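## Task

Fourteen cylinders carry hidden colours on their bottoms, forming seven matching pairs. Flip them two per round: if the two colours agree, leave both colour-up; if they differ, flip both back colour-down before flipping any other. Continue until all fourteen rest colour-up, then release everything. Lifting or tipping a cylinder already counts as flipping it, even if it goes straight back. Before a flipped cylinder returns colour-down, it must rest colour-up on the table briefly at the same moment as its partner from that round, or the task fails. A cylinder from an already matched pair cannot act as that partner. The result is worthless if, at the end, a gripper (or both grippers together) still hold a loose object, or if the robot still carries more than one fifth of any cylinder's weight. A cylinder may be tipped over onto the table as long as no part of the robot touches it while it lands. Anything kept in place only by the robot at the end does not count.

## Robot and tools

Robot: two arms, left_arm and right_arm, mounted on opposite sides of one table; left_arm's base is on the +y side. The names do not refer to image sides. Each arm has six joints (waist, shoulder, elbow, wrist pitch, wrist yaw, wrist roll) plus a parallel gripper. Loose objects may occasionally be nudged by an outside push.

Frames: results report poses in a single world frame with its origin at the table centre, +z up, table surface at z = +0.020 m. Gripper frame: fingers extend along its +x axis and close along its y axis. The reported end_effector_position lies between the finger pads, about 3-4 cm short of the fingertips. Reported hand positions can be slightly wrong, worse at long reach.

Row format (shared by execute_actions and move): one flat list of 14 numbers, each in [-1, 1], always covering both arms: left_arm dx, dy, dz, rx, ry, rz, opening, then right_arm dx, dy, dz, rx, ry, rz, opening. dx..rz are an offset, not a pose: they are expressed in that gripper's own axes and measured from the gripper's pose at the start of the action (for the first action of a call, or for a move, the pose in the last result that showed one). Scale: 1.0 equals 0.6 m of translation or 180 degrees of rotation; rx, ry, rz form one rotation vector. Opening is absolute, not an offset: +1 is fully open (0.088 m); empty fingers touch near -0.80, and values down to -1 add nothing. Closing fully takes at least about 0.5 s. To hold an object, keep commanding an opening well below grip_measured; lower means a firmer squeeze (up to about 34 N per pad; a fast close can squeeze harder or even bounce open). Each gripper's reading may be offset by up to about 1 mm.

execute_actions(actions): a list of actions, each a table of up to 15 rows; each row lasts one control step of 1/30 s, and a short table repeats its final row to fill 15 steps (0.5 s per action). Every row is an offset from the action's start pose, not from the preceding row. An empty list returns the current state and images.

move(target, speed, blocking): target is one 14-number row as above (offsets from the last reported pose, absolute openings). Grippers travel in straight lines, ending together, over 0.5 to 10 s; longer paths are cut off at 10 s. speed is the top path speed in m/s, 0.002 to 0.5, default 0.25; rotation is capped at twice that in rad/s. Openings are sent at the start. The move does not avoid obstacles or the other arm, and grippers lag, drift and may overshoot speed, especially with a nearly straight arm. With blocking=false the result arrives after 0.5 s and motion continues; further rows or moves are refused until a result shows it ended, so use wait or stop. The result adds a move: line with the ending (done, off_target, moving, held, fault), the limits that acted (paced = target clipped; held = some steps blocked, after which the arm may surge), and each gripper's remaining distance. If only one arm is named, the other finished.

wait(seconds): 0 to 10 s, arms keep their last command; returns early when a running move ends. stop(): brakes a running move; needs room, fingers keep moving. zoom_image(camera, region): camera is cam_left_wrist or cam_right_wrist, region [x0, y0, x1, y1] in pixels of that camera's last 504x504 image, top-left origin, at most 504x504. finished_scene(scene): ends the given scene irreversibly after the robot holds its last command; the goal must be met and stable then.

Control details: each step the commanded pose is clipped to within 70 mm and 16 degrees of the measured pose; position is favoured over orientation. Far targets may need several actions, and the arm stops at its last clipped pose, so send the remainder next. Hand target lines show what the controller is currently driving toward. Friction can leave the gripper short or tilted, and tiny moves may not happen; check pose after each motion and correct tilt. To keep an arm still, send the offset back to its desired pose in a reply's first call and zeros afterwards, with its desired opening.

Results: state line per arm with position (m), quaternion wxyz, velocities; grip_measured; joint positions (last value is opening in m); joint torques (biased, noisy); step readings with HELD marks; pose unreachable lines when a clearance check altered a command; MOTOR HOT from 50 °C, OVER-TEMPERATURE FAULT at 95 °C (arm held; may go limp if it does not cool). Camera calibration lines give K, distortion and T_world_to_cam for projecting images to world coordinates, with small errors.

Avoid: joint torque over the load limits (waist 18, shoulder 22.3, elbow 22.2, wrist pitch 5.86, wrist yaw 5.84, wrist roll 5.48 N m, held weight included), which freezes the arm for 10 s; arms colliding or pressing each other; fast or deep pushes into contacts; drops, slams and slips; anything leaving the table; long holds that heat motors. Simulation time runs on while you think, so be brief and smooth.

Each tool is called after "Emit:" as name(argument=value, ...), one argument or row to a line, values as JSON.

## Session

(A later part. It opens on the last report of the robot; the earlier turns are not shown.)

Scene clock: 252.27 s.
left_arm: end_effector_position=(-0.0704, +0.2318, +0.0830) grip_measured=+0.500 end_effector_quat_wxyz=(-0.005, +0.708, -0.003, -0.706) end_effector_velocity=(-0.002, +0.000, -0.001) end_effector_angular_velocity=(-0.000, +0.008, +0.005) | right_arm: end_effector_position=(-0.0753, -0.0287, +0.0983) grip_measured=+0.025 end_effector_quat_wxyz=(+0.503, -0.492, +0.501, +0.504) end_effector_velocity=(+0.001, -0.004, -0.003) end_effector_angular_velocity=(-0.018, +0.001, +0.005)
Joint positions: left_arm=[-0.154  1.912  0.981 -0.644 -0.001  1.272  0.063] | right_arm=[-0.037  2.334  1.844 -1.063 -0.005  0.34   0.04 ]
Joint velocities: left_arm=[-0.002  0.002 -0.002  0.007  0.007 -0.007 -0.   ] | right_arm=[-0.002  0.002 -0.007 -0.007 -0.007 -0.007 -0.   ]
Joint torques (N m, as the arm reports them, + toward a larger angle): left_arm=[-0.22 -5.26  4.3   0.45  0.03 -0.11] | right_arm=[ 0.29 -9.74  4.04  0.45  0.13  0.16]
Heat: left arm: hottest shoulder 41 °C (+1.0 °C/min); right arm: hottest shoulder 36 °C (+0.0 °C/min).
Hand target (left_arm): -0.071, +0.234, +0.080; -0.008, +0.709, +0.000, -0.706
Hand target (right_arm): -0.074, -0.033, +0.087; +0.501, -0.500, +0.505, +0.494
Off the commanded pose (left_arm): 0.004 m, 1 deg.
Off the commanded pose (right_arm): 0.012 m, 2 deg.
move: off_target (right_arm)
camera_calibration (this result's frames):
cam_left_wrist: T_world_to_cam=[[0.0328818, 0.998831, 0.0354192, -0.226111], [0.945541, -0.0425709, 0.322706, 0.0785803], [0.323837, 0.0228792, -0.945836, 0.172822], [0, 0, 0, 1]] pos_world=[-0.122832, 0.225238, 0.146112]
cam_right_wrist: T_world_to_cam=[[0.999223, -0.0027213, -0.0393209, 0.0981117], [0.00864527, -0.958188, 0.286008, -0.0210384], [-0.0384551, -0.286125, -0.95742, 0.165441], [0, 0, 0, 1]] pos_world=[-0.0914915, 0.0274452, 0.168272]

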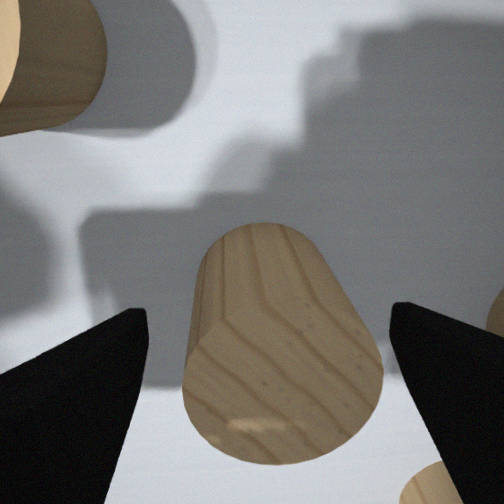

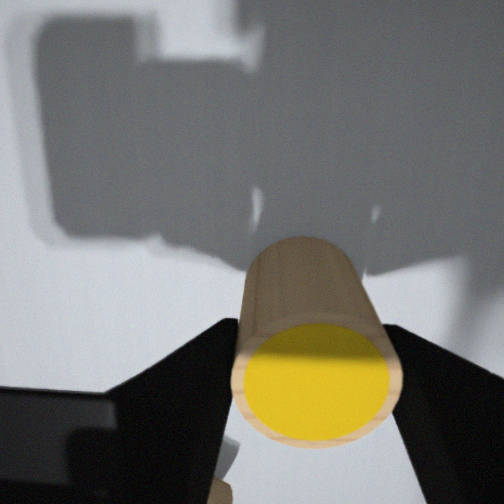

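Emit:
execute_actions(
  actions=[
    [[0,0,0,0,0,0,-0.3,0.016,0,-0.006,0,0.006,0,-0.3]],
    [[0,0,0,0,0,0,-0.3,0.012,0,-0.004,0,0.004,0,-0.3]],
    [[0,0,0,0,0,0,-0.3,0,0,0,0,0,0,0.5]],
  ],
)

Emit:
move(
  target=[-0.2,0,0,0,0,0,-0.3,-0.16,0,0,0,0,0,0.5],
  speed=0.25,
)

Emit:
move(
  target=[-0.108,0.358,-0.138,0,0,0.507,-0.3,-0.105,-0.142,-0.15,0,-0.492,0,0.8],
  speed=0.35,
)

Scene clock: 256.23 s.
left_arm: end_effector_position=(-0.0703, +0.2321, +0.0827) grip_measured=+0.037 end_effector_quat_wxyz=(-0.006, +0.708, -0.002, -0.706) end_effector_velocity=(+0.003, +0.001, +0.000) end_effector_angular_velocity=(+0.000, -0.023, +0.005) | right_arm: end_effector_position=(-0.0759, -0.0275, +0.0977) grip_measured=+0.493 end_effector_quat_wxyz=(+0.504, -0.489, +0.500, +0.506) end_effector_velocity=(+0.002, -0.005, +0.000) end_effector_angular_velocity=(-0.023, -0.001, +0.020)
Joint positions: left_arm=[-0.154  1.913  0.981 -0.644 -0.001  1.272  0.041] | right_arm=[-0.037  2.334  1.842 -1.055 -0.006  0.34   0.063]
Joint velocities: left_arm=[-0.002 -0.002 -0.002 -0.007 -0.022 -0.007 -0.   ] | right_arm=[-0.002 -0.002 -0.002 -0.022 -0.007 -0.022  0.003]
Joint torques (N m, as the arm reports them, + toward a larger angle): left_arm=[-0.06 -6.15  4.73  0.22  0.06  0.06] | right_arm=[  0.08 -11.58   5.55  -0.02   0.01  -0.02]
Heat: left arm: hottest shoulder 41 °C (+1.0 °C/min); right arm: hottest shoulder 37 °C (+1.0 °C/min).
Hand target (left_arm): -0.070, +0.232, +0.083; -0.006, +0.708, -0.002, -0.706
Hand target (right_arm): -0.076, -0.028, +0.098; +0.504, -0.490, +0.501, +0.506
Off the commanded pose (left_arm): 0.000 m, 0 deg.
Off the commanded pose (right_arm): 0.000 m, 0 deg.
Step readings (end_effector_position; steps 1 to 15: 1st action; 16 to 30: 2nd action; 31 to 45: 3rd action):
0: left_arm (-0.0704, +0.2317, +0.0827) | right_arm (-0.0752, -0.0286, +0.0981)
1: left_arm (-0.0704, +0.2317, +0.0827) | right_arm (-0.0752, -0.0287, +0.0980)
2: left_arm (-0.0704, +0.2317, +0.0827) | right_arm (-0.0752, -0.0288, +0.0979)
4: left_arm (-0.0704, +0.2319, +0.0827) | right_arm (-0.0752, -0.0288, +0.0977)
8: left_arm (-0.0703, +0.2321, +0.0827) | right_arm (-0.0754, -0.0285, +0.0977)
15: left_arm (-0.0703, +0.2321, +0.0827) | right_arm (-0.0755, -0.0284, +0.0977)
16: left_arm (-0.0703, +0.2321, +0.0827) | right_arm (-0.0755, -0.0284, +0.0977)
17: left_arm (-0.0703, +0.2321, +0.0827) | right_arm (-0.0756, -0.0282, +0.0977)
19: left_arm (-0.0703, +0.2321, +0.0827) | right_arm (-0.0757, -0.0281, +0.0977)
23: left_arm (-0.0703, +0.2321, +0.0827) | right_arm (-0.0757, -0.0280, +0.0977)
30: left_arm (-0.0703, +0.2321, +0.0827) | right_arm (-0.0757, -0.0279, +0.0977)
31: left_arm (-0.0703, +0.2321, +0.0827) | right_arm (-0.0757, -0.0279, +0.0977)
32: left_arm (-0.0703, +0.2321, +0.0827) | right_arm (-0.0758, -0.0278, +0.0977)
34: left_arm (-0.0703, +0.2321, +0.0827) | right_arm (-0.0759, -0.0276, +0.0977)
38: left_arm (-0.0703, +0.2321, +0.0827) | right_arm (-0.0759, -0.0276, +0.0977)
45: end_effector_position above
camera_calibration (this result's frames):
cam_left_wrist: T_world_to_cam=[[0.032865, 0.998779, 0.0368857, -0.226433], [0.945391, -0.04304, 0.323085, 0.0786936], [0.324278, 0.0242533, -0.945651, 0.172186], [0, 0, 0, 1]] pos_world=[-0.122791, 0.225368, 0.145755]
cam_right_wrist: T_world_to_cam=[[0.999096, -0.00285853, -0.0424096, 0.0989526], [0.00917385, -0.95972, 0.280808, -0.0192671], [-0.0415041, -0.280943, -0.958827, 0.165218], [0, 0, 0, 1]] pos_world=[-0.0918292, 0.0282087, 0.168022]

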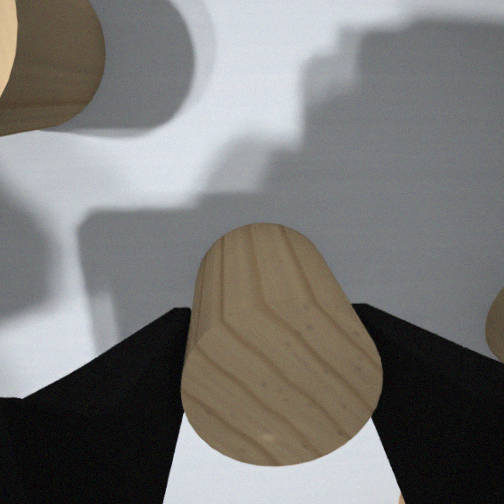

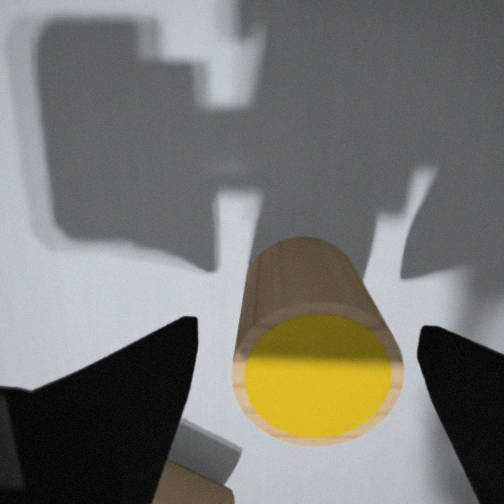

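Scene clock: 257.30 s.
left_arm: end_effector_position=(-0.0700, +0.2332, +0.1975) grip_measured=+0.037 end_effector_quat_wxyz=(-0.011, +0.709, +0.003, -0.705) end_effector_velocity=(+0.004, +0.003, +0.003) end_effector_angular_velocity=(+0.005, -0.025, -0.010) | right_arm: end_effector_position=(-0.0747, -0.0310, +0.1925) grip_measured=+0.500 end_effector_quat_wxyz=(+0.503, -0.491, +0.501, +0.505) end_effector_velocity=(+0.001, -0.004, +0.002) end_effector_angular_velocity=(-0.018, +0.001, +0.020)
Joint positions: left_arm=[-0.154  1.722  1.248 -1.117 -0.001  1.272  0.041] | right_arm=[-0.037  2.285  2.136 -1.403 -0.006  0.34   0.063]
Joint velocities: left_arm=[-0.002 -0.007  0.002 -0.022 -0.022  0.007 -0.   ] | right_arm=[-0.002 -0.002  0.002 -0.022 -0.007 -0.022 -0.   ]
Joint torques (N m, as the arm reports them, + toward a larger angle): left_arm=[-0.23 -6.68  6.97 -0.06  0.04 -0.07] | right_arm=[ -0.07 -11.06   7.24  -0.04   0.    -0.05]
Heat: left arm: hottest shoulder 41 °C (+1.0 °C/min); right arm: hottest shoulder 38 °C (+2.0 °C/min).
Hand target (left_arm): -0.071, +0.231, +0.203; -0.005, +0.708, -0.003, -0.706
Hand target (right_arm): -0.075, -0.029, +0.194; +0.504, -0.489, +0.500, +0.506
Off the commanded pose (left_arm): 0.006 m, 1 deg.
Off the commanded pose (right_arm): 0.002 m, 0 deg.
move: done
camera_calibration (this result's frames):
cam_left_wrist: T_world_to_cam=[[0.0326588, 0.998136, 0.0515454, -0.234557], [0.943875, -0.0477614, 0.32683, 0.0415703], [0.328683, 0.0379786, -0.943676, 0.277312], [0, 0, 0, 1]] pos_world=[-0.122725, 0.225573, 0.260197]
cam_right_wrist: T_world_to_cam=[[0.999158, -0.00303883, -0.0409074, 0.101482], [0.00875212, -0.958496, 0.284972, -0.0499831], [-0.0400755, -0.28509, -0.957662, 0.254872], [0, 0, 0, 1]] pos_world=[-0.0907451, 0.0250613, 0.262476]

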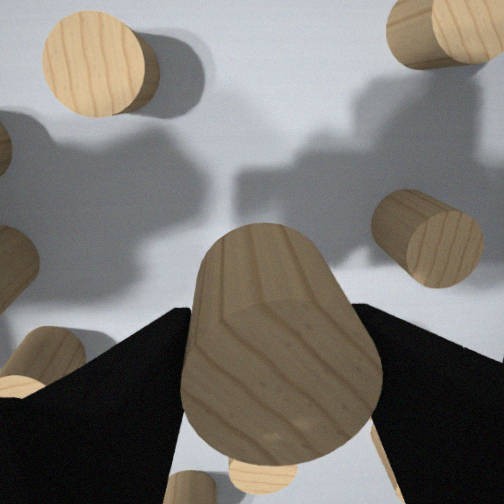

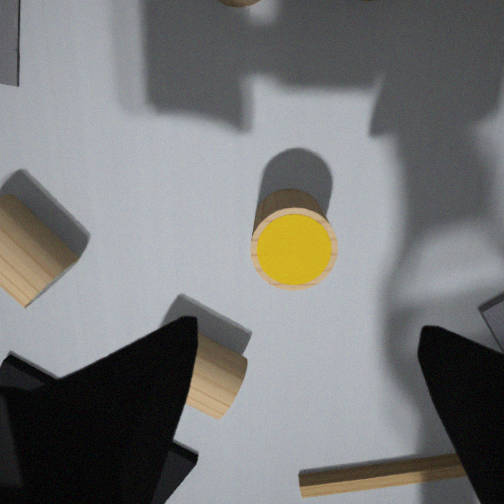

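Scene clock: 260.17 s.
left_arm: end_effector_position=(+0.0089, +0.0196, +0.2579) grip_measured=+0.035 end_effector_quat_wxyz=(+0.492, +0.500, -0.505, -0.503) end_effector_velocity=(+0.002, -0.001, -0.007) end_effector_angular_velocity=(+0.017, +0.007, +0.010) | right_arm: end_effector_position=(+0.0104, -0.1212, +0.2611) grip_measured=+0.800 end_effector_quat_wxyz=(+0.707, +0.015, +0.009, +0.707) end_effector_velocity=(-0.002, -0.001, -0.002) end_effector_angular_velocity=(+0.002, -0.007, +0.019)
Joint positions: left_arm=[ 0.127  1.975  0.841  1.129 -0.015  1.581  0.041] | right_arm=[-0.042  1.316  0.255  1.069  0.328  0.031  0.078]
Joint velocities: left_arm=[ 0.002  0.012  0.002 -0.007 -0.007 -0.007 -0.   ] | right_arm=[-0.002  0.007 -0.012  0.022 -0.022 -0.007  0.   ]
Joint torques (N m, as the arm reports them, + toward a larger angle): left_arm=[ 0.11 -6.64  6.77  2.15  0.21  0.05] | right_arm=[-0.08 -3.02  4.04  1.91 -0.1  -0.2 ]
Heat: left arm: hottest shoulder 41 °C (+0.0 °C/min); right arm: hottest shoulder 38 °C (+2.0 °C/min).
Hand target (left_arm): +0.009, +0.017, +0.260; +0.493, +0.497, -0.509, -0.500
Hand target (right_arm): +0.011, -0.123, +0.254; +0.707, +0.004, +0.011, +0.707
Off the commanded pose (left_arm): 0.004 m, 1 deg.
Off the commanded pose (right_arm): 0.008 m, 2 deg.
move: done
camera_calibration (this result's frames):
cam_left_wrist: T_world_to_cam=[[0.0327948, 0.0374381, -0.998761, 0.262586], [0.950946, 0.306396, 0.0427099, 0.00340151], [0.307615, -0.951168, -0.0255534, 0.0993052], [0, 0, 0, 1]] pos_world=[-0.0423939, 0.083583, 0.264653]
cam_right_wrist: T_world_to_cam=[[0.999201, 0.0278268, -0.028675, 0.0195642], [-0.0193086, -0.292032, -0.956214, 0.248422], [-0.0349824, 0.956004, -0.291261, 0.274658], [0, 0, 0, 1]] pos_world=[-0.00514369, -0.190572, 0.318103]

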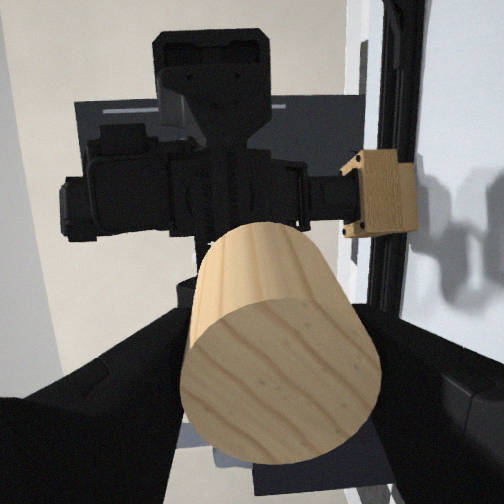

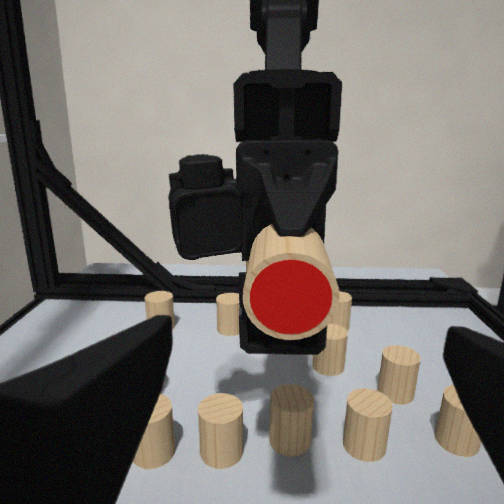

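Emit:
move(
  target=[0,0,0,0,0,0,-0.3,0.129,0.003,-0.008,-0.008,0,0,0.8],
  speed=0.12,
)

Scene clock: 262.53 s.
left_arm: end_effector_position=(+0.0089, +0.0195, +0.2578) grip_measured=+0.034 end_effector_quat_wxyz=(+0.492, +0.500, -0.505, -0.502) end_effector_velocity=(-0.000, +0.001, -0.001) end_effector_angular_velocity=(+0.007, +0.007, +0.005) | right_arm: end_effector_position=(+0.0086, -0.0470, +0.2570) grip_measured=+0.800 end_effector_quat_wxyz=(+0.708, +0.008, +0.003, +0.706) end_effector_velocity=(-0.001, +0.001, -0.004) end_effector_angular_velocity=(-0.012, -0.010, +0.015)
Joint positions: left_arm=[ 0.127  1.976  0.841  1.13  -0.015  1.582  0.041] | right_arm=[-0.125  1.641  0.51   1.139  0.246  0.013  0.078]
Joint velocities: left_arm=[-0.002 -0.002 -0.002 -0.007 -0.007 -0.007 -0.   ] | right_arm=[-0.007  0.007  0.002 -0.007 -0.022 -0.007 -0.   ]
Joint torques (N m, as the arm reports them, + toward a larger angle): left_arm=[-0.05 -7.28  5.36  1.68 -0.01 -0.02] | right_arm=[-0.11 -5.52  6.43  1.96 -0.14 -0.18]
Heat: left arm: hottest shoulder 41 °C (+0.0 °C/min); right arm: hottest shoulder 37 °C (+0.0 °C/min).
Hand target (left_arm): +0.009, +0.020, +0.258; +0.492, +0.500, -0.505, -0.502
Hand target (right_arm): +0.009, -0.044, +0.257; +0.708, +0.006, +0.000, +0.706
Off the commanded pose (left_arm): 0.000 m, 0 deg.
Off the commanded pose (right_arm): 0.003 m, 0 deg.
move: done
camera_calibration (this result's frames):
cam_left_wrist: T_world_to_cam=[[0.0331644, 0.0370514, -0.998763, 0.262539], [0.95093, 0.30641, 0.0429431, 0.00338069], [0.307622, -0.951178, -0.0250714, 0.0990756], [0, 0, 0, 1]] pos_world=[-0.0423996, 0.0834753, 0.264553]
cam_right_wrist: T_world_to_cam=[[0.999595, 0.0268895, -0.00931844, 0.0141413], [-0.00102328, -0.293268, -0.95603, 0.26583], [-0.02844, 0.955652, -0.293122, 0.202908], [0, 0, 0, 1]] pos_world=[-0.00809289, -0.11633, 0.31375]

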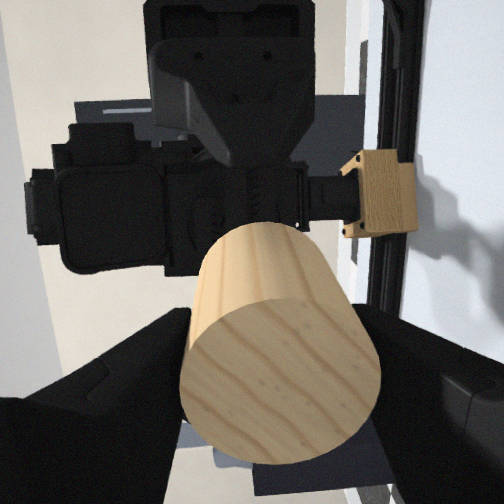

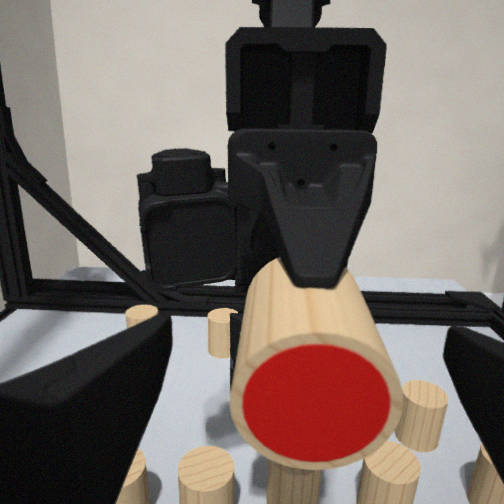

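Emit:
execute_actions(
  actions=[
    [[0,0,0,0,0,0,-0.3,0,0,0,0,0,0,-0.3]],
    [[0,0,0,0,0,0,-0.3,0,0,0,0,0,0,-0.3]],
    [[0,0,0,0,0,0,0.8,0,0,0,0,0,0,-0.3]],
  ],
)

Emit:
move(
  target=[-0.12,0.01,-0.004,0,0,0.006,0.8,-0.1,0,0,0,0,0,-0.3],
  speed=0.2,
)

Emit:
move(
  target=[0,0,0,0,0,0,0.8,0.02,0.03,-0.218,0,0.508,0,-0.3],
  speed=0.35,
)

Emit:
move(
  target=[0,0,0,0,0,0,0.8,0.08,0,0,0,0,0,-0.3],
  speed=0.05,
)

Scene clock: 275.83 s.
left_arm: end_effector_position=(+0.0089, +0.0195, +0.2575) grip_measured=+0.791 end_effector_quat_wxyz=(+0.492, +0.500, -0.505, -0.503) end_effector_velocity=(-0.000, -0.000, -0.003) end_effector_angular_velocity=(+0.017, +0.021, +0.005) | right_arm: end_effector_position=(+0.0087, -0.0467, +0.2571) grip_measured=+0.025 end_effector_quat_wxyz=(+0.708, +0.008, +0.002, +0.706) end_effector_velocity=(-0.000, -0.000, -0.007) end_effector_angular_velocity=(-0.026, -0.014, +0.005)
Joint positions: left_arm=[ 0.127  1.977  0.841  1.13  -0.015  1.582  0.078] | right_arm=[-0.125  1.642  0.511  1.139  0.246  0.012  0.04 ]
Joint velocities: left_arm=[-0.002 -0.002  0.002 -0.022 -0.007 -0.022  0.004] | right_arm=[-0.002  0.002 -0.002 -0.022 -0.007 -0.007 -0.   ]
Joint torques (N m, as the arm reports them, + toward a larger angle): left_arm=[-0.04 -7.22  5.53  1.73  0.01 -0.03] | right_arm=[ 0.13 -6.32  5.09  1.84  0.01 -0.01]
Heat: left arm: hottest shoulder 42 °C (+0.0 °C/min); right arm: hottest shoulder 36 °C (-1.0 °C/min).
Hand target (left_arm): +0.009, +0.020, +0.257; +0.492, +0.500, -0.505, -0.503
Hand target (right_arm): +0.009, -0.047, +0.257; +0.708, +0.008, +0.002, +0.706
Off the commanded pose (left_arm): 0.000 m, 0 deg.
Off the commanded pose (right_arm): 0.000 m, 0 deg.
Step readings (end_effector_position; steps 1 to 15: 1st action; 16 to 30: 2nd action; 31 to 45: 3rd action):
0: left_arm (+0.0089, +0.0195, +0.2574) | right_arm (+0.0085, -0.0468, +0.2571)
1: left_arm (+0.0089, +0.0195, +0.2574) | right_arm (+0.0085, -0.0468, +0.2571)
2: left_arm (+0.0089, +0.0195, +0.2574) | right_arm (+0.0085, -0.0468, +0.2571)
4: left_arm (+0.0089, +0.0195, +0.2574) | right_arm (+0.0085, -0.0468, +0.2571)
8: left_arm (+0.0089, +0.0195, +0.2574) | right_arm (+0.0087, -0.0467, +0.2571)
15: left_arm (+0.0089, +0.0195, +0.2574) | right_arm (+0.0087, -0.0467, +0.2571)
16: left_arm (+0.0089, +0.0195, +0.2574) | right_arm (+0.0087, -0.0467, +0.2571)
17: left_arm (+0.0089, +0.0195, +0.2574) | right_arm (+0.0087, -0.0467, +0.2571)
19: left_arm (+0.0089, +0.0195, +0.2574) | right_arm (+0.0087, -0.0467, +0.2571)
23: left_arm (+0.0089, +0.0195, +0.2574) | right_arm (+0.0087, -0.0467, +0.2571)
30: left_arm (+0.0089, +0.0195, +0.2574) | right_arm (+0.0087, -0.0467, +0.2571)
31: left_arm (+0.0089, +0.0195, +0.2574) | right_arm (+0.0087, -0.0467, +0.2571)
32: left_arm (+0.0089, +0.0195, +0.2574) | right_arm (+0.0087, -0.0467, +0.2571)
34: left_arm (+0.0089, +0.0195, +0.2575) | right_arm (+0.0087, -0.0467, +0.2571)
38: left_arm (+0.0089, +0.0195, +0.2575) | right_arm (+0.0087, -0.0467, +0.2571)
45: end_effector_position above
camera_calibration (this result's frames):
cam_left_wrist: T_world_to_cam=[[0.0331874, 0.0378131, -0.998734, 0.262188], [0.950929, 0.306377, 0.0431986, 0.00330995], [0.307623, -0.951159, -0.0257897, 0.0993071], [0, 0, 0, 1]] pos_world=[-0.042398, 0.0835286, 0.264274]
cam_right_wrist: T_world_to_cam=[[0.999608, 0.0265087, -0.00901917, 0.0139506], [-0.000859122, -0.292914, -0.956138, 0.266081], [-0.0279878, 0.955771, -0.292777, 0.202582], [0, 0, 0, 1]] pos_world=[-0.00804674, -0.116053, 0.313847]

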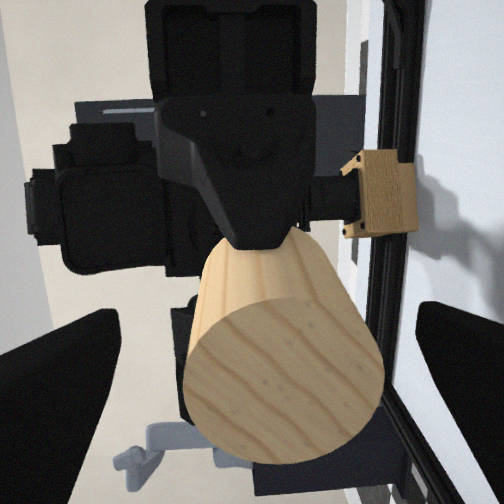

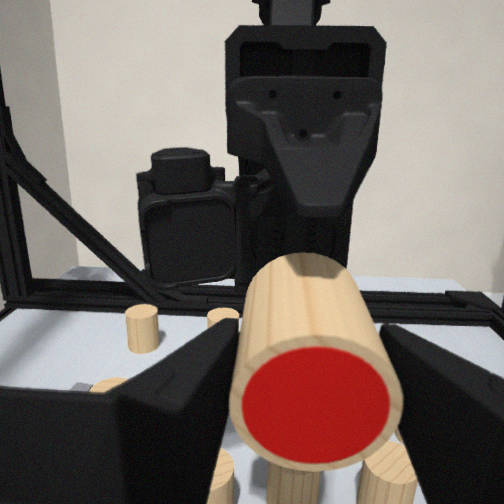

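Scene clock: 276.77 s.
left_arm: end_effector_position=(+0.0112, +0.0895, +0.2609) grip_measured=+0.800 end_effector_quat_wxyz=(+0.495, +0.498, -0.507, -0.500) end_effector_velocity=(-0.002, +0.003, +0.000) end_effector_angular_velocity=(-0.002, +0.022, -0.010) | right_arm: end_effector_position=(+0.0082, -0.1037, +0.2582) grip_measured=+0.025 end_effector_quat_wxyz=(+0.708, +0.010, +0.002, +0.706) end_effector_velocity=(+0.001, -0.002, -0.003) end_effector_angular_velocity=(-0.016, -0.012, -0.005)
Joint positions: left_arm=[ 0.127  1.778  0.544  1.238 -0.015  1.582  0.078] | right_arm=[-0.058  1.423  0.307  1.127  0.312  0.012  0.04 ]
Joint velocities: left_arm=[-0.002 -0.007 -0.012  0.007  0.007 -0.022  0.   ] | right_arm=[ 0.002 -0.012 -0.007 -0.022  0.007 -0.007 -0.   ]
Joint torques (N m, as the arm reports them, + toward a larger angle): left_arm=[ 0.24 -6.85  4.5   2.03  0.08 -0.04] | right_arm=[ 0.21 -5.51  3.8   1.77  0.18 -0.01]
Heat: left arm: hottest shoulder 42 °C (+0.0 °C/min); right arm: hottest shoulder 36 °C (+0.0 °C/min).
Hand target (left_arm): +0.012, +0.091, +0.264; +0.497, +0.496, -0.510, -0.498
Hand target (right_arm): +0.009, -0.107, +0.257; +0.708, +0.008, +0.002, +0.706
Off the commanded pose (left_arm): 0.004 m, 1 deg.
Off the commanded pose (right_arm): 0.003 m, 0 deg.
move: done
camera_calibration (this result's frames):
cam_left_wrist: T_world_to_cam=[[0.0328777, 0.0279226, -0.999069, 0.263841], [0.950825, 0.307152, 0.0398746, -0.0196213], [0.307979, -0.951251, -0.016451, 0.162762], [0, 0, 0, 1]] pos_world=[-0.0401456, 0.153488, 0.267056]
cam_right_wrist: T_world_to_cam=[[0.999571, 0.0273087, -0.0105959, 0.0164198], [-0.00223488, -0.289578, -0.957152, 0.251007], [-0.0292069, 0.956765, -0.289393, 0.256502], [0, 0, 0, 1]] pos_world=[-0.00836014, -0.173174, 0.314656]

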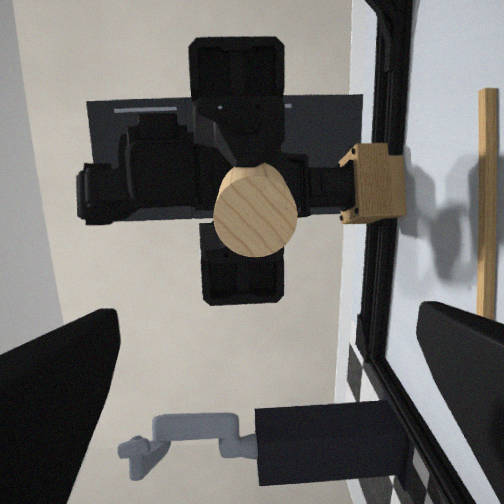

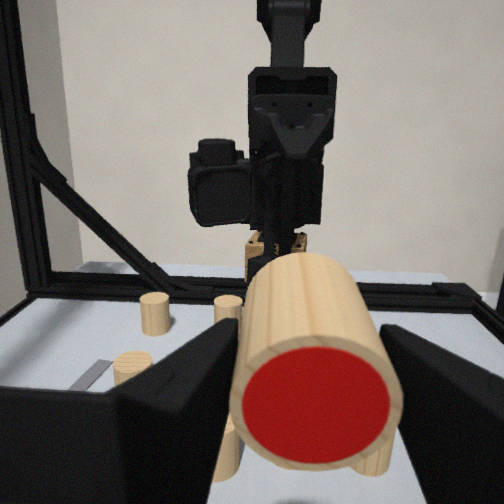

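Scene clock: 279.60 s.
left_arm: end_effector_position=(+0.0112, +0.0895, +0.2609) grip_measured=+0.800 end_effector_quat_wxyz=(+0.495, +0.498, -0.507, -0.500) end_effector_velocity=(+0.000, -0.000, +0.000) end_effector_angular_velocity=(+0.002, -0.007, +0.005) | right_arm: end_effector_position=(-0.0110, -0.0918, +0.1298) grip_measured=+0.024 end_effector_quat_wxyz=(+0.500, -0.497, +0.506, +0.497) end_effector_velocity=(-0.001, -0.007, -0.001) end_effector_angular_velocity=(-0.037, -0.001, +0.024)
Joint positions: left_arm=[ 0.127  1.778  0.544  1.238 -0.015  1.582  0.078] | right_arm=[-0.145  2.015  1.458 -1.018 -0.006  0.236  0.04 ]
Joint velocities: left_arm=[-0.002 -0.002  0.002 -0.007 -0.007  0.007 -0.   ] | right_arm=[ 0.002  0.007  0.007 -0.037 -0.007 -0.022  0.   ]
Joint torques (N m, as the arm reports them, + toward a larger angle): left_arm=[ 0.   -5.57  5.22  1.74  0.   -0.04] | right_arm=[-0.18 -7.86  6.65 -0.13 -0.1  -0.2 ]
Heat: left arm: hottest shoulder 41 °C (-1.0 °C/min); right arm: hottest shoulder 36 °C (+0.0 °C/min).
Hand target (left_arm): +0.011, +0.089, +0.261; +0.495, +0.498, -0.507, -0.500
Hand target (right_arm): -0.011, -0.090, +0.127; +0.497, -0.499, +0.507, +0.496
Off the commanded pose (left_arm): 0.000 m, 0 deg.
Off the commanded pose (right_arm): 0.003 m, 1 deg.
move: done
camera_calibration (this result's frames):
cam_left_wrist: T_world_to_cam=[[0.0328777, 0.0279226, -0.999069, 0.263841], [0.950825, 0.307152, 0.0398746, -0.0196213], [0.307979, -0.951251, -0.016451, 0.162762], [0, 0, 0, 1]] pos_world=[-0.0401456, 0.153488, 0.267056]
cam_right_wrist: T_world_to_cam=[[0.9994, -0.00766669, -0.0337788, 0.0337681], [0.00303727, -0.952044, 0.305946, -0.0931791], [-0.0345045, -0.305865, -0.95145, 0.17737], [0, 0, 0, 1]] pos_world=[-0.0273447, -0.0342006, 0.198407]

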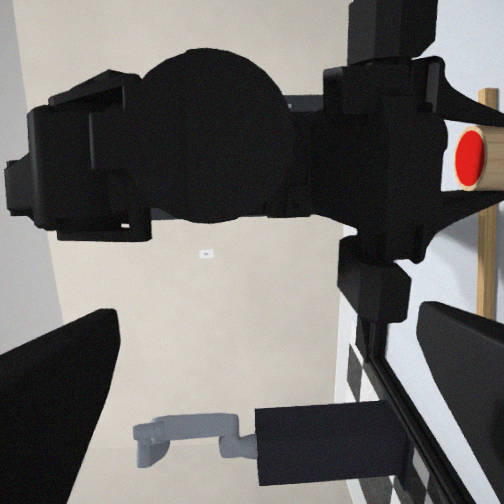

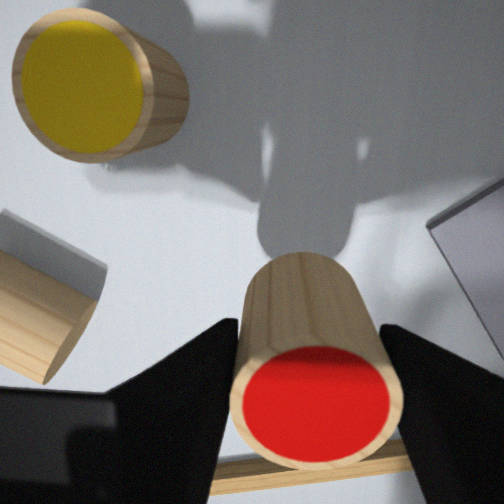

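Scene clock: 280.87 s.
left_arm: end_effector_position=(+0.0112, +0.0895, +0.2607) grip_measured=+0.800 end_effector_quat_wxyz=(+0.494, +0.498, -0.507, -0.500) end_effector_velocity=(+0.002, +0.001, -0.001) end_effector_angular_velocity=(+0.007, +0.007, +0.020) | right_arm: end_effector_position=(-0.0118, -0.0882, +0.0909) grip_measured=+0.023 end_effector_quat_wxyz=(+0.504, -0.491, +0.502, +0.503) end_effector_velocity=(+0.002, -0.002, +0.000) end_effector_angular_velocity=(-0.009, +0.005, +0.015)
Joint positions: left_arm=[ 0.127  1.778  0.544  1.238 -0.015  1.582  0.078] | right_arm=[-0.145  2.067  1.37  -0.857 -0.006  0.236  0.04 ]
Joint velocities: left_arm=[-0.002 -0.002 -0.002 -0.007 -0.022 -0.007  0.   ] | right_arm=[-0.007 -0.002 -0.002 -0.007 -0.007 -0.022  0.   ]
Joint torques (N m, as the arm reports them, + toward a larger angle): left_arm=[ 0.02 -5.48  5.04  1.74  0.01 -0.04] | right_arm=[ 0.17 -7.74  3.58  0.72  0.    0.  ]
Heat: left arm: hottest shoulder 41 °C (-1.0 °C/min); right arm: hottest shoulder 37 °C (+1.0 °C/min).
Hand target (left_arm): +0.011, +0.090, +0.261; +0.494, +0.498, -0.507, -0.500
Hand target (right_arm): -0.011, -0.092, +0.082; +0.500, -0.497, +0.506, +0.497
Off the commanded pose (left_arm): 0.000 m, 0 deg.
Off the commanded pose (right_arm): 0.010 m, 1 deg.
move: off_target (right_arm)
camera_calibration (this result's frames):
cam_left_wrist: T_world_to_cam=[[0.0328891, 0.0283035, -0.999058, 0.263666], [0.950824, 0.307137, 0.0400025, -0.0196748], [0.30798, -0.951244, -0.0168102, 0.162929], [0, 0, 0, 1]] pos_world=[-0.0401433, 0.153565, 0.266944]
cam_right_wrist: T_world_to_cam=[[0.999226, -0.00689777, -0.0387388, 0.0338215], [0.00445976, -0.958317, 0.285671, -0.0765111], [-0.0390945, -0.285623, -0.957544, 0.143725], [0, 0, 0, 1]] pos_world=[-0.0278353, -0.0320374, 0.160791]

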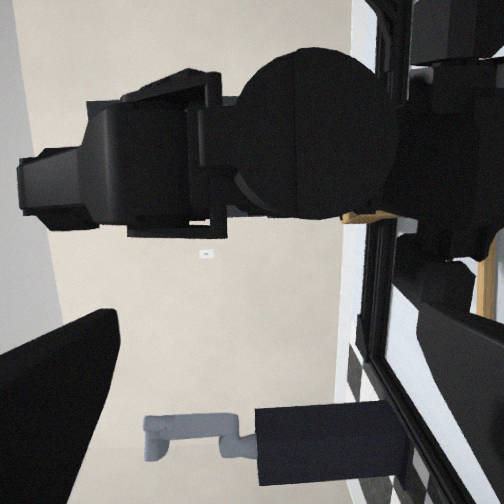

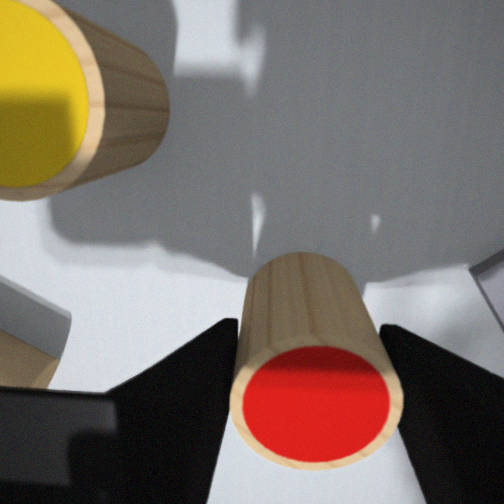

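Emit:
execute_actions(
  actions=[
    [[0,0,0,0,0,0,0.8,0,0,0,0,0,0,0.4]],
  ],
)

Emit:
wait(
  seconds=2.5,
)

Emit:
execute_actions(
  actions=[
    [[0,0,0,0,0,0,0.8,0,0,0,0,0,0,-0.3]],
    [[0,0,0,0,0,0,0.8,0,0,0,0,0,0,-0.3]],
  ],
)

Emit:
move(
  target=[0,0,0,0,0,0,0.8,-0.12,0,0,0,0,0,-0.3],
  speed=0.2,
)

Emit:
move(
  target=[0,0,0,0,0,0,0.8,-0.158,-0.04,0.042,0,-0.495,0,-0.3],
  speed=0.35,
)

Scene clock: 283.97 s.
left_arm: end_effector_position=(+0.0112, +0.0895, +0.2607) grip_measured=+0.800 end_effector_quat_wxyz=(+0.494, +0.498, -0.507, -0.500) end_effector_velocity=(+0.000, -0.000, +0.003) end_effector_angular_velocity=(-0.012, -0.007, +0.005) | right_arm: end_effector_position=(-0.0119, -0.0879, +0.0908) grip_measured=+0.394 end_effector_quat_wxyz=(+0.505, -0.490, +0.501, +0.504) end_effector_velocity=(+0.002, -0.001, +0.002) end_effector_angular_velocity=(-0.001, -0.008, -0.010)
Joint positions: left_arm=[ 0.127  1.778  0.544  1.238 -0.015  1.582  0.078] | right_arm=[-0.145  2.067  1.37  -0.855 -0.006  0.236  0.058]
Joint velocities: left_arm=[-0.002 -0.002  0.002  0.007 -0.007  0.007  0.   ] | right_arm=[-0.002 -0.007 -0.002 -0.007  0.007  0.007  0.002]
Joint torques (N m, as the arm reports them, + toward a larger angle): left_arm=[-0.01 -5.48  5.12  1.76  0.01 -0.03] | right_arm=[ 0.08 -9.57  5.17 -0.01  0.01 -0.02]
Heat: left arm: hottest shoulder 41 °C (-1.0 °C/min); right arm: hottest shoulder 37 °C (+1.0 °C/min).
Hand target (left_arm): +0.011, +0.090, +0.261; +0.494, +0.498, -0.507, -0.500
Hand target (right_arm): -0.012, -0.088, +0.091; +0.505, -0.491, +0.502, +0.503
Off the commanded pose (left_arm): 0.000 m, 0 deg.
Off the commanded pose (right_arm): 0.000 m, 0 deg.
Step readings (end_effector_position):
0: left_arm (+0.0112, +0.0895, +0.2607) | right_arm (-0.0119, -0.0878, +0.0908)
1: left_arm (+0.0112, +0.0895, +0.2607) | right_arm (-0.0119, -0.0878, +0.0906)
2: left_arm (+0.0112, +0.0895, +0.2607) | right_arm (-0.0119, -0.0878, +0.0906)
4: left_arm (+0.0112, +0.0895, +0.2607) | right_arm (-0.0120, -0.0878, +0.0906)
8: left_arm (+0.0112, +0.0895, +0.2607) | right_arm (-0.0119, -0.0878, +0.0908)
15: end_effector_position above
camera_calibration (this result's frames):
cam_left_wrist: T_world_to_cam=[[0.0328891, 0.0283035, -0.999058, 0.263666], [0.950824, 0.307137, 0.0400025, -0.0196748], [0.30798, -0.951244, -0.0168102, 0.162929], [0, 0, 0, 1]] pos_world=[-0.0401433, 0.153565, 0.266944]
cam_right_wrist: T_world_to_cam=[[0.999212, -0.00683986, -0.0390862, 0.033921], [0.00455592, -0.958741, 0.284243, -0.0761229], [-0.0394177, -0.284198, -0.957955, 0.143885], [0, 0, 0, 1]] pos_world=[-0.0278759, -0.0318583, 0.160799]

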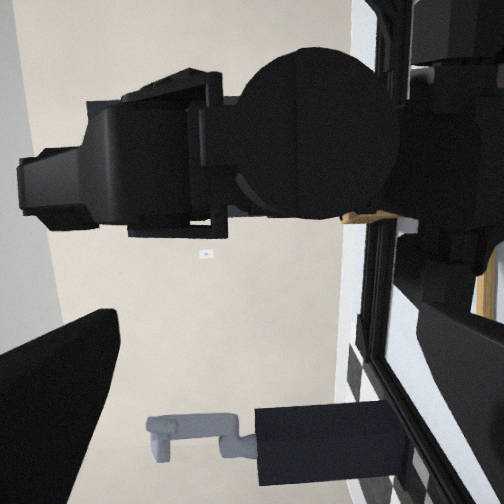

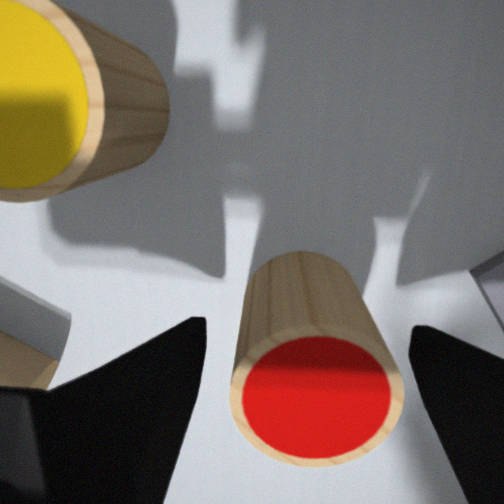

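Scene clock: 286.47 s.
left_arm: end_effector_position=(+0.0112, +0.0895, +0.2607) grip_measured=+0.800 end_effector_quat_wxyz=(+0.494, +0.498, -0.507, -0.500) end_effector_velocity=(-0.002, +0.001, -0.001) end_effector_angular_velocity=(+0.007, +0.007, -0.010) | right_arm: end_effector_position=(-0.0119, -0.0879, +0.0908) grip_measured=+0.400 end_effector_quat_wxyz=(+0.505, -0.490, +0.501, +0.504) end_effector_velocity=(+0.002, -0.002, +0.000) end_effector_angular_velocity=(-0.009, +0.005, +0.000)
Joint positions: left_arm=[ 0.127  1.778  0.544  1.238 -0.015  1.582  0.078] | right_arm=[-0.145  2.067  1.37  -0.855 -0.006  0.236  0.059]
Joint velocities: left_arm=[-0.002 -0.002 -0.002 -0.007  0.007 -0.007 -0.   ] | right_arm=[-0.007 -0.002 -0.002 -0.007 -0.007 -0.007 -0.   ]
Joint torques (N m, as the arm reports them, + toward a larger angle): left_arm=[-0.07 -5.52  5.03  1.74  0.   -0.02] | right_arm=[ 0.07 -9.53  5.15  0.    0.   -0.02]
Heat: left arm: hottest shoulder 41 °C (-2.0 °C/min); right arm: hottest shoulder 37 °C (+1.0 °C/min).
Hand target (left_arm): +0.011, +0.090, +0.261; +0.494, +0.498, -0.507, -0.500
Hand target (right_arm): -0.012, -0.088, +0.091; +0.505, -0.491, +0.502, +0.503
Off the commanded pose (left_arm): 0.000 m, 0 deg.
Off the commanded pose (right_arm): 0.000 m, 0 deg.
wait: 2.50 s; at rest by 0.17 s
camera_calibration (this result's frames):
cam_left_wrist: T_world_to_cam=[[0.0329005, 0.0286845, -0.999047, 0.263546], [0.950824, 0.307121, 0.0401304, -0.0197033], [0.30798, -0.951238, -0.0171694, 0.16302], [0, 0, 0, 1]] pos_world=[-0.0401433, 0.153563, 0.266884]
cam_right_wrist: T_world_to_cam=[[0.999212, -0.00683986, -0.0390862, 0.033921], [0.00455592, -0.958741, 0.284243, -0.0761229], [-0.0394177, -0.284198, -0.957955, 0.143885], [0, 0, 0, 1]] pos_world=[-0.0278759, -0.0318583, 0.160799]

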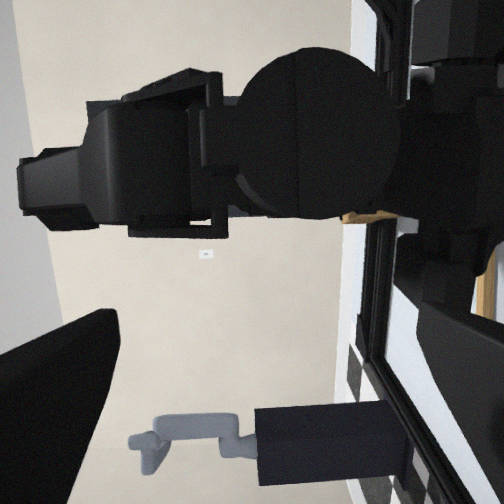

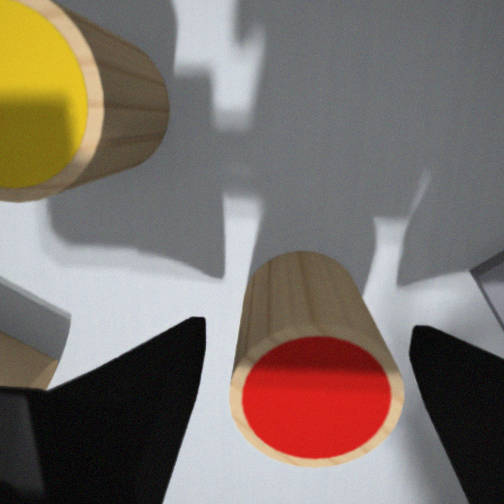

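Scene clock: 287.47 s.
left_arm: end_effector_position=(+0.0112, +0.0895, +0.2607) grip_measured=+0.800 end_effector_quat_wxyz=(+0.494, +0.498, -0.507, -0.500) end_effector_velocity=(+0.000, +0.001, -0.001) end_effector_angular_velocity=(+0.007, +0.007, +0.005) | right_arm: end_effector_position=(-0.0121, -0.0880, +0.0908) grip_measured=+0.024 end_effector_quat_wxyz=(+0.504, -0.490, +0.502, +0.504) end_effector_velocity=(-0.001, -0.003, +0.000) end_effector_angular_velocity=(-0.009, +0.005, +0.010)
Joint positions: left_arm=[ 0.127  1.778  0.544  1.238 -0.015  1.582  0.078] | right_arm=[-0.145  2.067  1.37  -0.855 -0.007  0.236  0.04 ]
Joint velocities: left_arm=[-0.002 -0.002 -0.002 -0.007 -0.007 -0.007 -0.   ] | right_arm=[ 0.002 -0.002 -0.002 -0.007 -0.007 -0.007 -0.   ]
Joint torques (N m, as the arm reports them, + toward a larger angle): left_arm=[-0.01 -5.55  5.17  1.78  0.   -0.05] | right_arm=[ 0.08 -9.51  5.11  0.14  0.   -0.02]
Heat: left arm: hottest shoulder 41 °C (-2.0 °C/min); right arm: hottest shoulder 38 °C (+3.0 °C/min).
Hand target (left_arm): +0.011, +0.090, +0.261; +0.494, +0.498, -0.507, -0.500
Hand target (right_arm): -0.012, -0.088, +0.091; +0.504, -0.490, +0.502, +0.504
Off the commanded pose (left_arm): 0.000 m, 0 deg.
Off the commanded pose (right_arm): 0.000 m, 0 deg.
Step readings (end_effector_position; steps 1 to 15: 1st action; 16 to 30: 2nd action):
0: left_arm (+0.0112, +0.0895, +0.2607) | right_arm (-0.0119, -0.0879, +0.0908)
1: left_arm (+0.0112, +0.0895, +0.2607) | right_arm (-0.0119, -0.0879, +0.0908)
2: left_arm (+0.0112, +0.0895, +0.2607) | right_arm (-0.0119, -0.0879, +0.0908)
4: left_arm (+0.0112, +0.0895, +0.2607) | right_arm (-0.0121, -0.0880, +0.0908)
8: left_arm (+0.0112, +0.0895, +0.2607) | right_arm (-0.0121, -0.0880, +0.0908)
15: left_arm (+0.0112, +0.0895, +0.2607) | right_arm (-0.0121, -0.0880, +0.0908)
16: left_arm (+0.0112, +0.0895, +0.2607) | right_arm (-0.0121, -0.0880, +0.0908)
17: left_arm (+0.0112, +0.0895, +0.2607) | right_arm (-0.0121, -0.0880, +0.0908)
19: left_arm (+0.0112, +0.0895, +0.2607) | right_arm (-0.0121, -0.0880, +0.0908)
23: left_arm (+0.0112, +0.0895, +0.2607) | right_arm (-0.0121, -0.0880, +0.0908)
30: end_effector_position above
camera_calibration (this result's frames):
cam_left_wrist: T_world_to_cam=[[0.0329005, 0.0286845, -0.999047, 0.263546], [0.950824, 0.307121, 0.0401304, -0.0197033], [0.30798, -0.951238, -0.0171694, 0.16302], [0, 0, 0, 1]] pos_world=[-0.0401433, 0.153563, 0.266884]
cam_right_wrist: T_world_to_cam=[[0.999168, -0.00682865, -0.0401994, 0.0341901], [0.00489363, -0.958669, 0.284481, -0.0761701], [-0.0404806, -0.284441, -0.957839, 0.143824], [0, 0, 0, 1]] pos_world=[-0.0279668, -0.031879, 0.160804]

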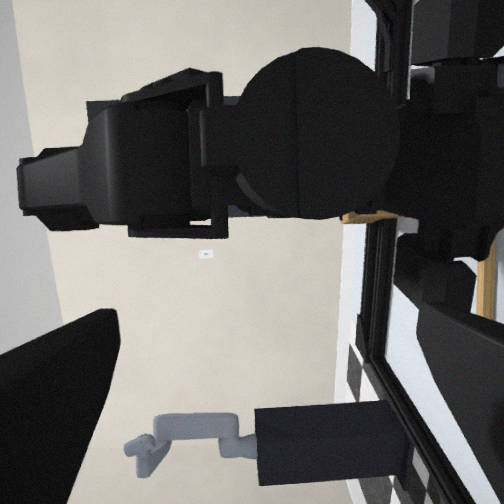

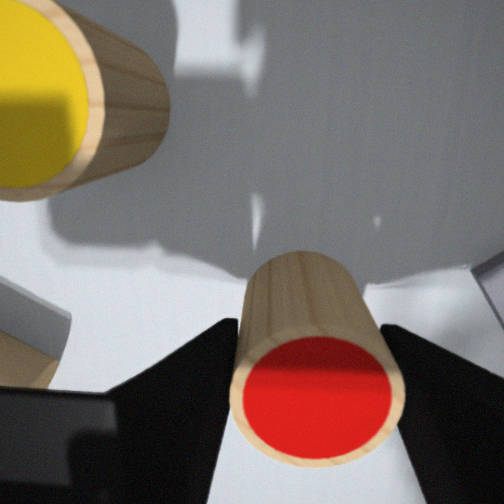

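Scene clock: 288.33 s.
left_arm: end_effector_position=(+0.0112, +0.0895, +0.2607) grip_measured=+0.800 end_effector_quat_wxyz=(+0.494, +0.498, -0.507, -0.500) end_effector_velocity=(+0.000, +0.001, -0.001) end_effector_angular_velocity=(+0.008, +0.022, +0.005) | right_arm: end_effector_position=(-0.0112, -0.0918, +0.1573) grip_measured=+0.024 end_effector_quat_wxyz=(+0.502, -0.495, +0.505, +0.499) end_effector_velocity=(-0.001, +0.004, +0.006) end_effector_angular_velocity=(+0.015, +0.011, +0.005)
Joint positions: left_arm=[ 0.127  1.778  0.544  1.238 -0.015  1.582  0.078] | right_arm=[-0.145  1.981  1.521 -1.108 -0.007  0.236  0.04 ]
Joint velocities: left_arm=[-0.002 -0.002 -0.002 -0.007 -0.007 -0.022  0.   ] | right_arm=[-0.002 -0.002  0.022 -0.007 -0.007 -0.007 -0.   ]
Joint torques (N m, as the arm reports them, + toward a larger angle): left_arm=[ 0.04 -5.63  5.2   1.74  0.   -0.06] | right_arm=[ -0.05 -10.02   6.88  -0.06   0.    -0.06]
Heat: left arm: hottest shoulder 41 °C (-2.0 °C/min); right arm: hottest shoulder 38 °C (+3.0 °C/min).
Hand target (left_arm): +0.011, +0.090, +0.261; +0.494, +0.498, -0.507, -0.500
Hand target (right_arm): -0.011, -0.089, +0.163; +0.504, -0.490, +0.502, +0.504
Off the commanded pose (left_arm): 0.000 m, 0 deg.
Off the commanded pose (right_arm): 0.006 m, 1 deg.
move: done
camera_calibration (this result's frames):
cam_left_wrist: T_world_to_cam=[[0.0329005, 0.0286845, -0.999047, 0.263546], [0.950824, 0.307121, 0.0401304, -0.0197033], [0.30798, -0.951238, -0.0171694, 0.16302], [0, 0, 0, 1]] pos_world=[-0.0401433, 0.153563, 0.266884]
cam_right_wrist: T_world_to_cam=[[0.999298, -0.007401, -0.0367216, 0.0353557], [0.00390959, -0.95433, 0.29873, -0.100672], [-0.0372554, -0.298664, -0.953631, 0.204496], [0, 0, 0, 1]] pos_world=[-0.0273187, -0.0347372, 0.226386]

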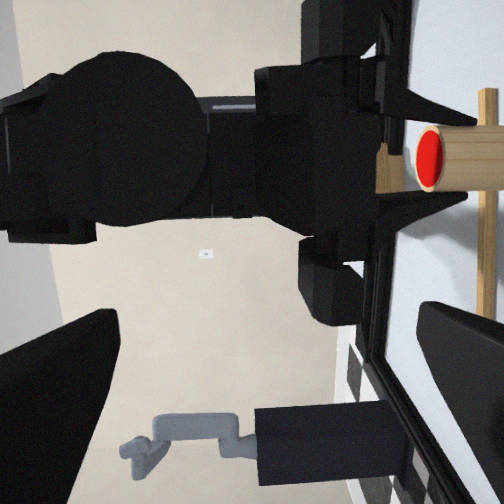

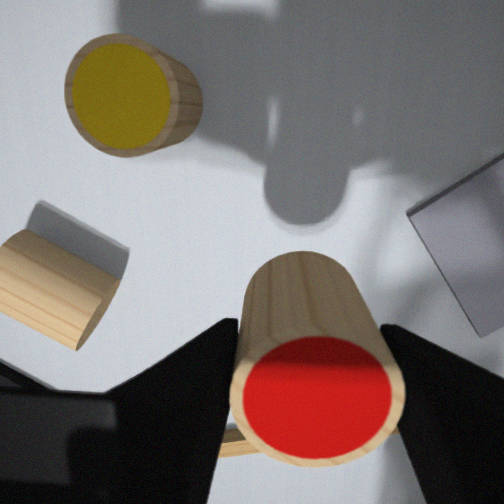

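Scene clock: 291.13 s.
left_arm: end_effector_position=(+0.0112, +0.0895, +0.2605) grip_measured=+0.800 end_effector_quat_wxyz=(+0.494, +0.498, -0.507, -0.500) end_effector_velocity=(+0.002, +0.001, +0.001) end_effector_angular_velocity=(+0.003, +0.007, +0.010) | right_arm: end_effector_position=(+0.0126, -0.0661, +0.2594) grip_measured=+0.024 end_effector_quat_wxyz=(+0.708, +0.010, +0.009, +0.706) end_effector_velocity=(+0.002, -0.001, -0.002) end_effector_angular_velocity=(-0.002, -0.023, -0.010)
Joint positions: left_arm=[ 0.127  1.779  0.544  1.238 -0.015  1.582  0.078] | right_arm=[-0.121  1.553  0.441  1.113  0.251  0.027  0.04 ]
Joint velocities: left_arm=[ 0.002 -0.007 -0.002 -0.007 -0.007 -0.007 -0.   ] | right_arm=[-0.002  0.002 -0.007  0.007  0.007 -0.022 -0.   ]
Joint torques (N m, as the arm reports them, + toward a larger angle): left_arm=[-0.06 -5.62  5.04  1.73  0.01 -0.02] | right_arm=[-0.21 -4.65  3.82  2.11 -0.04 -0.17]
Heat: left arm: hottest shoulder 40 °C (-3.0 °C/min); right arm: hottest shoulder 38 °C (+3.0 °C/min).
Hand target (left_arm): +0.011, +0.090, +0.261; +0.494, +0.498, -0.507, -0.500
Hand target (right_arm): +0.014, -0.068, +0.253; +0.709, +0.001, +0.011, +0.705
Off the commanded pose (left_arm): 0.000 m, 0 deg.
Off the commanded pose (right_arm): 0.008 m, 2 deg.
move: done
camera_calibration (this result's frames):
cam_left_wrist: T_world_to_cam=[[0.0329118, 0.0290654, -0.999036, 0.263353], [0.950823, 0.307106, 0.0402583, -0.0197229], [0.30798, -0.951231, -0.0175286, 0.163094], [0, 0, 0, 1]] pos_world=[-0.040144, 0.153542, 0.266752]
cam_right_wrist: T_world_to_cam=[[0.999426, 0.0253353, -0.0225021, 0.0139853], [-0.0139072, -0.298876, -0.954191, 0.26187], [-0.0309, 0.953956, -0.298352, 0.223273], [0, 0, 0, 1]] pos_world=[-0.00343626, -0.13508, 0.316802]

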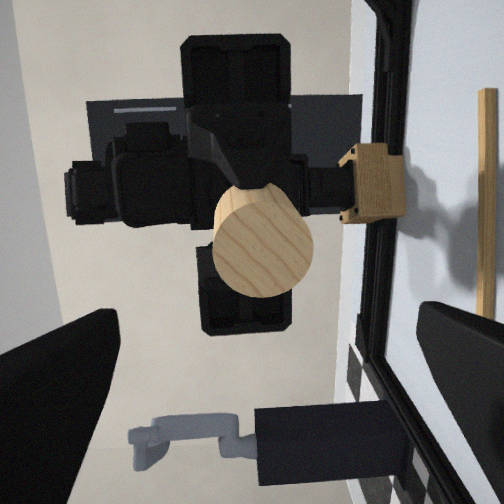

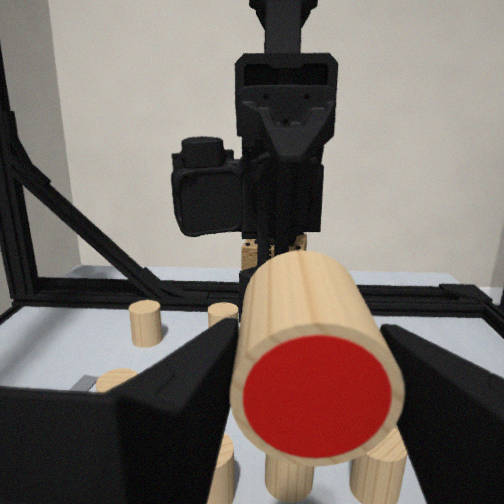

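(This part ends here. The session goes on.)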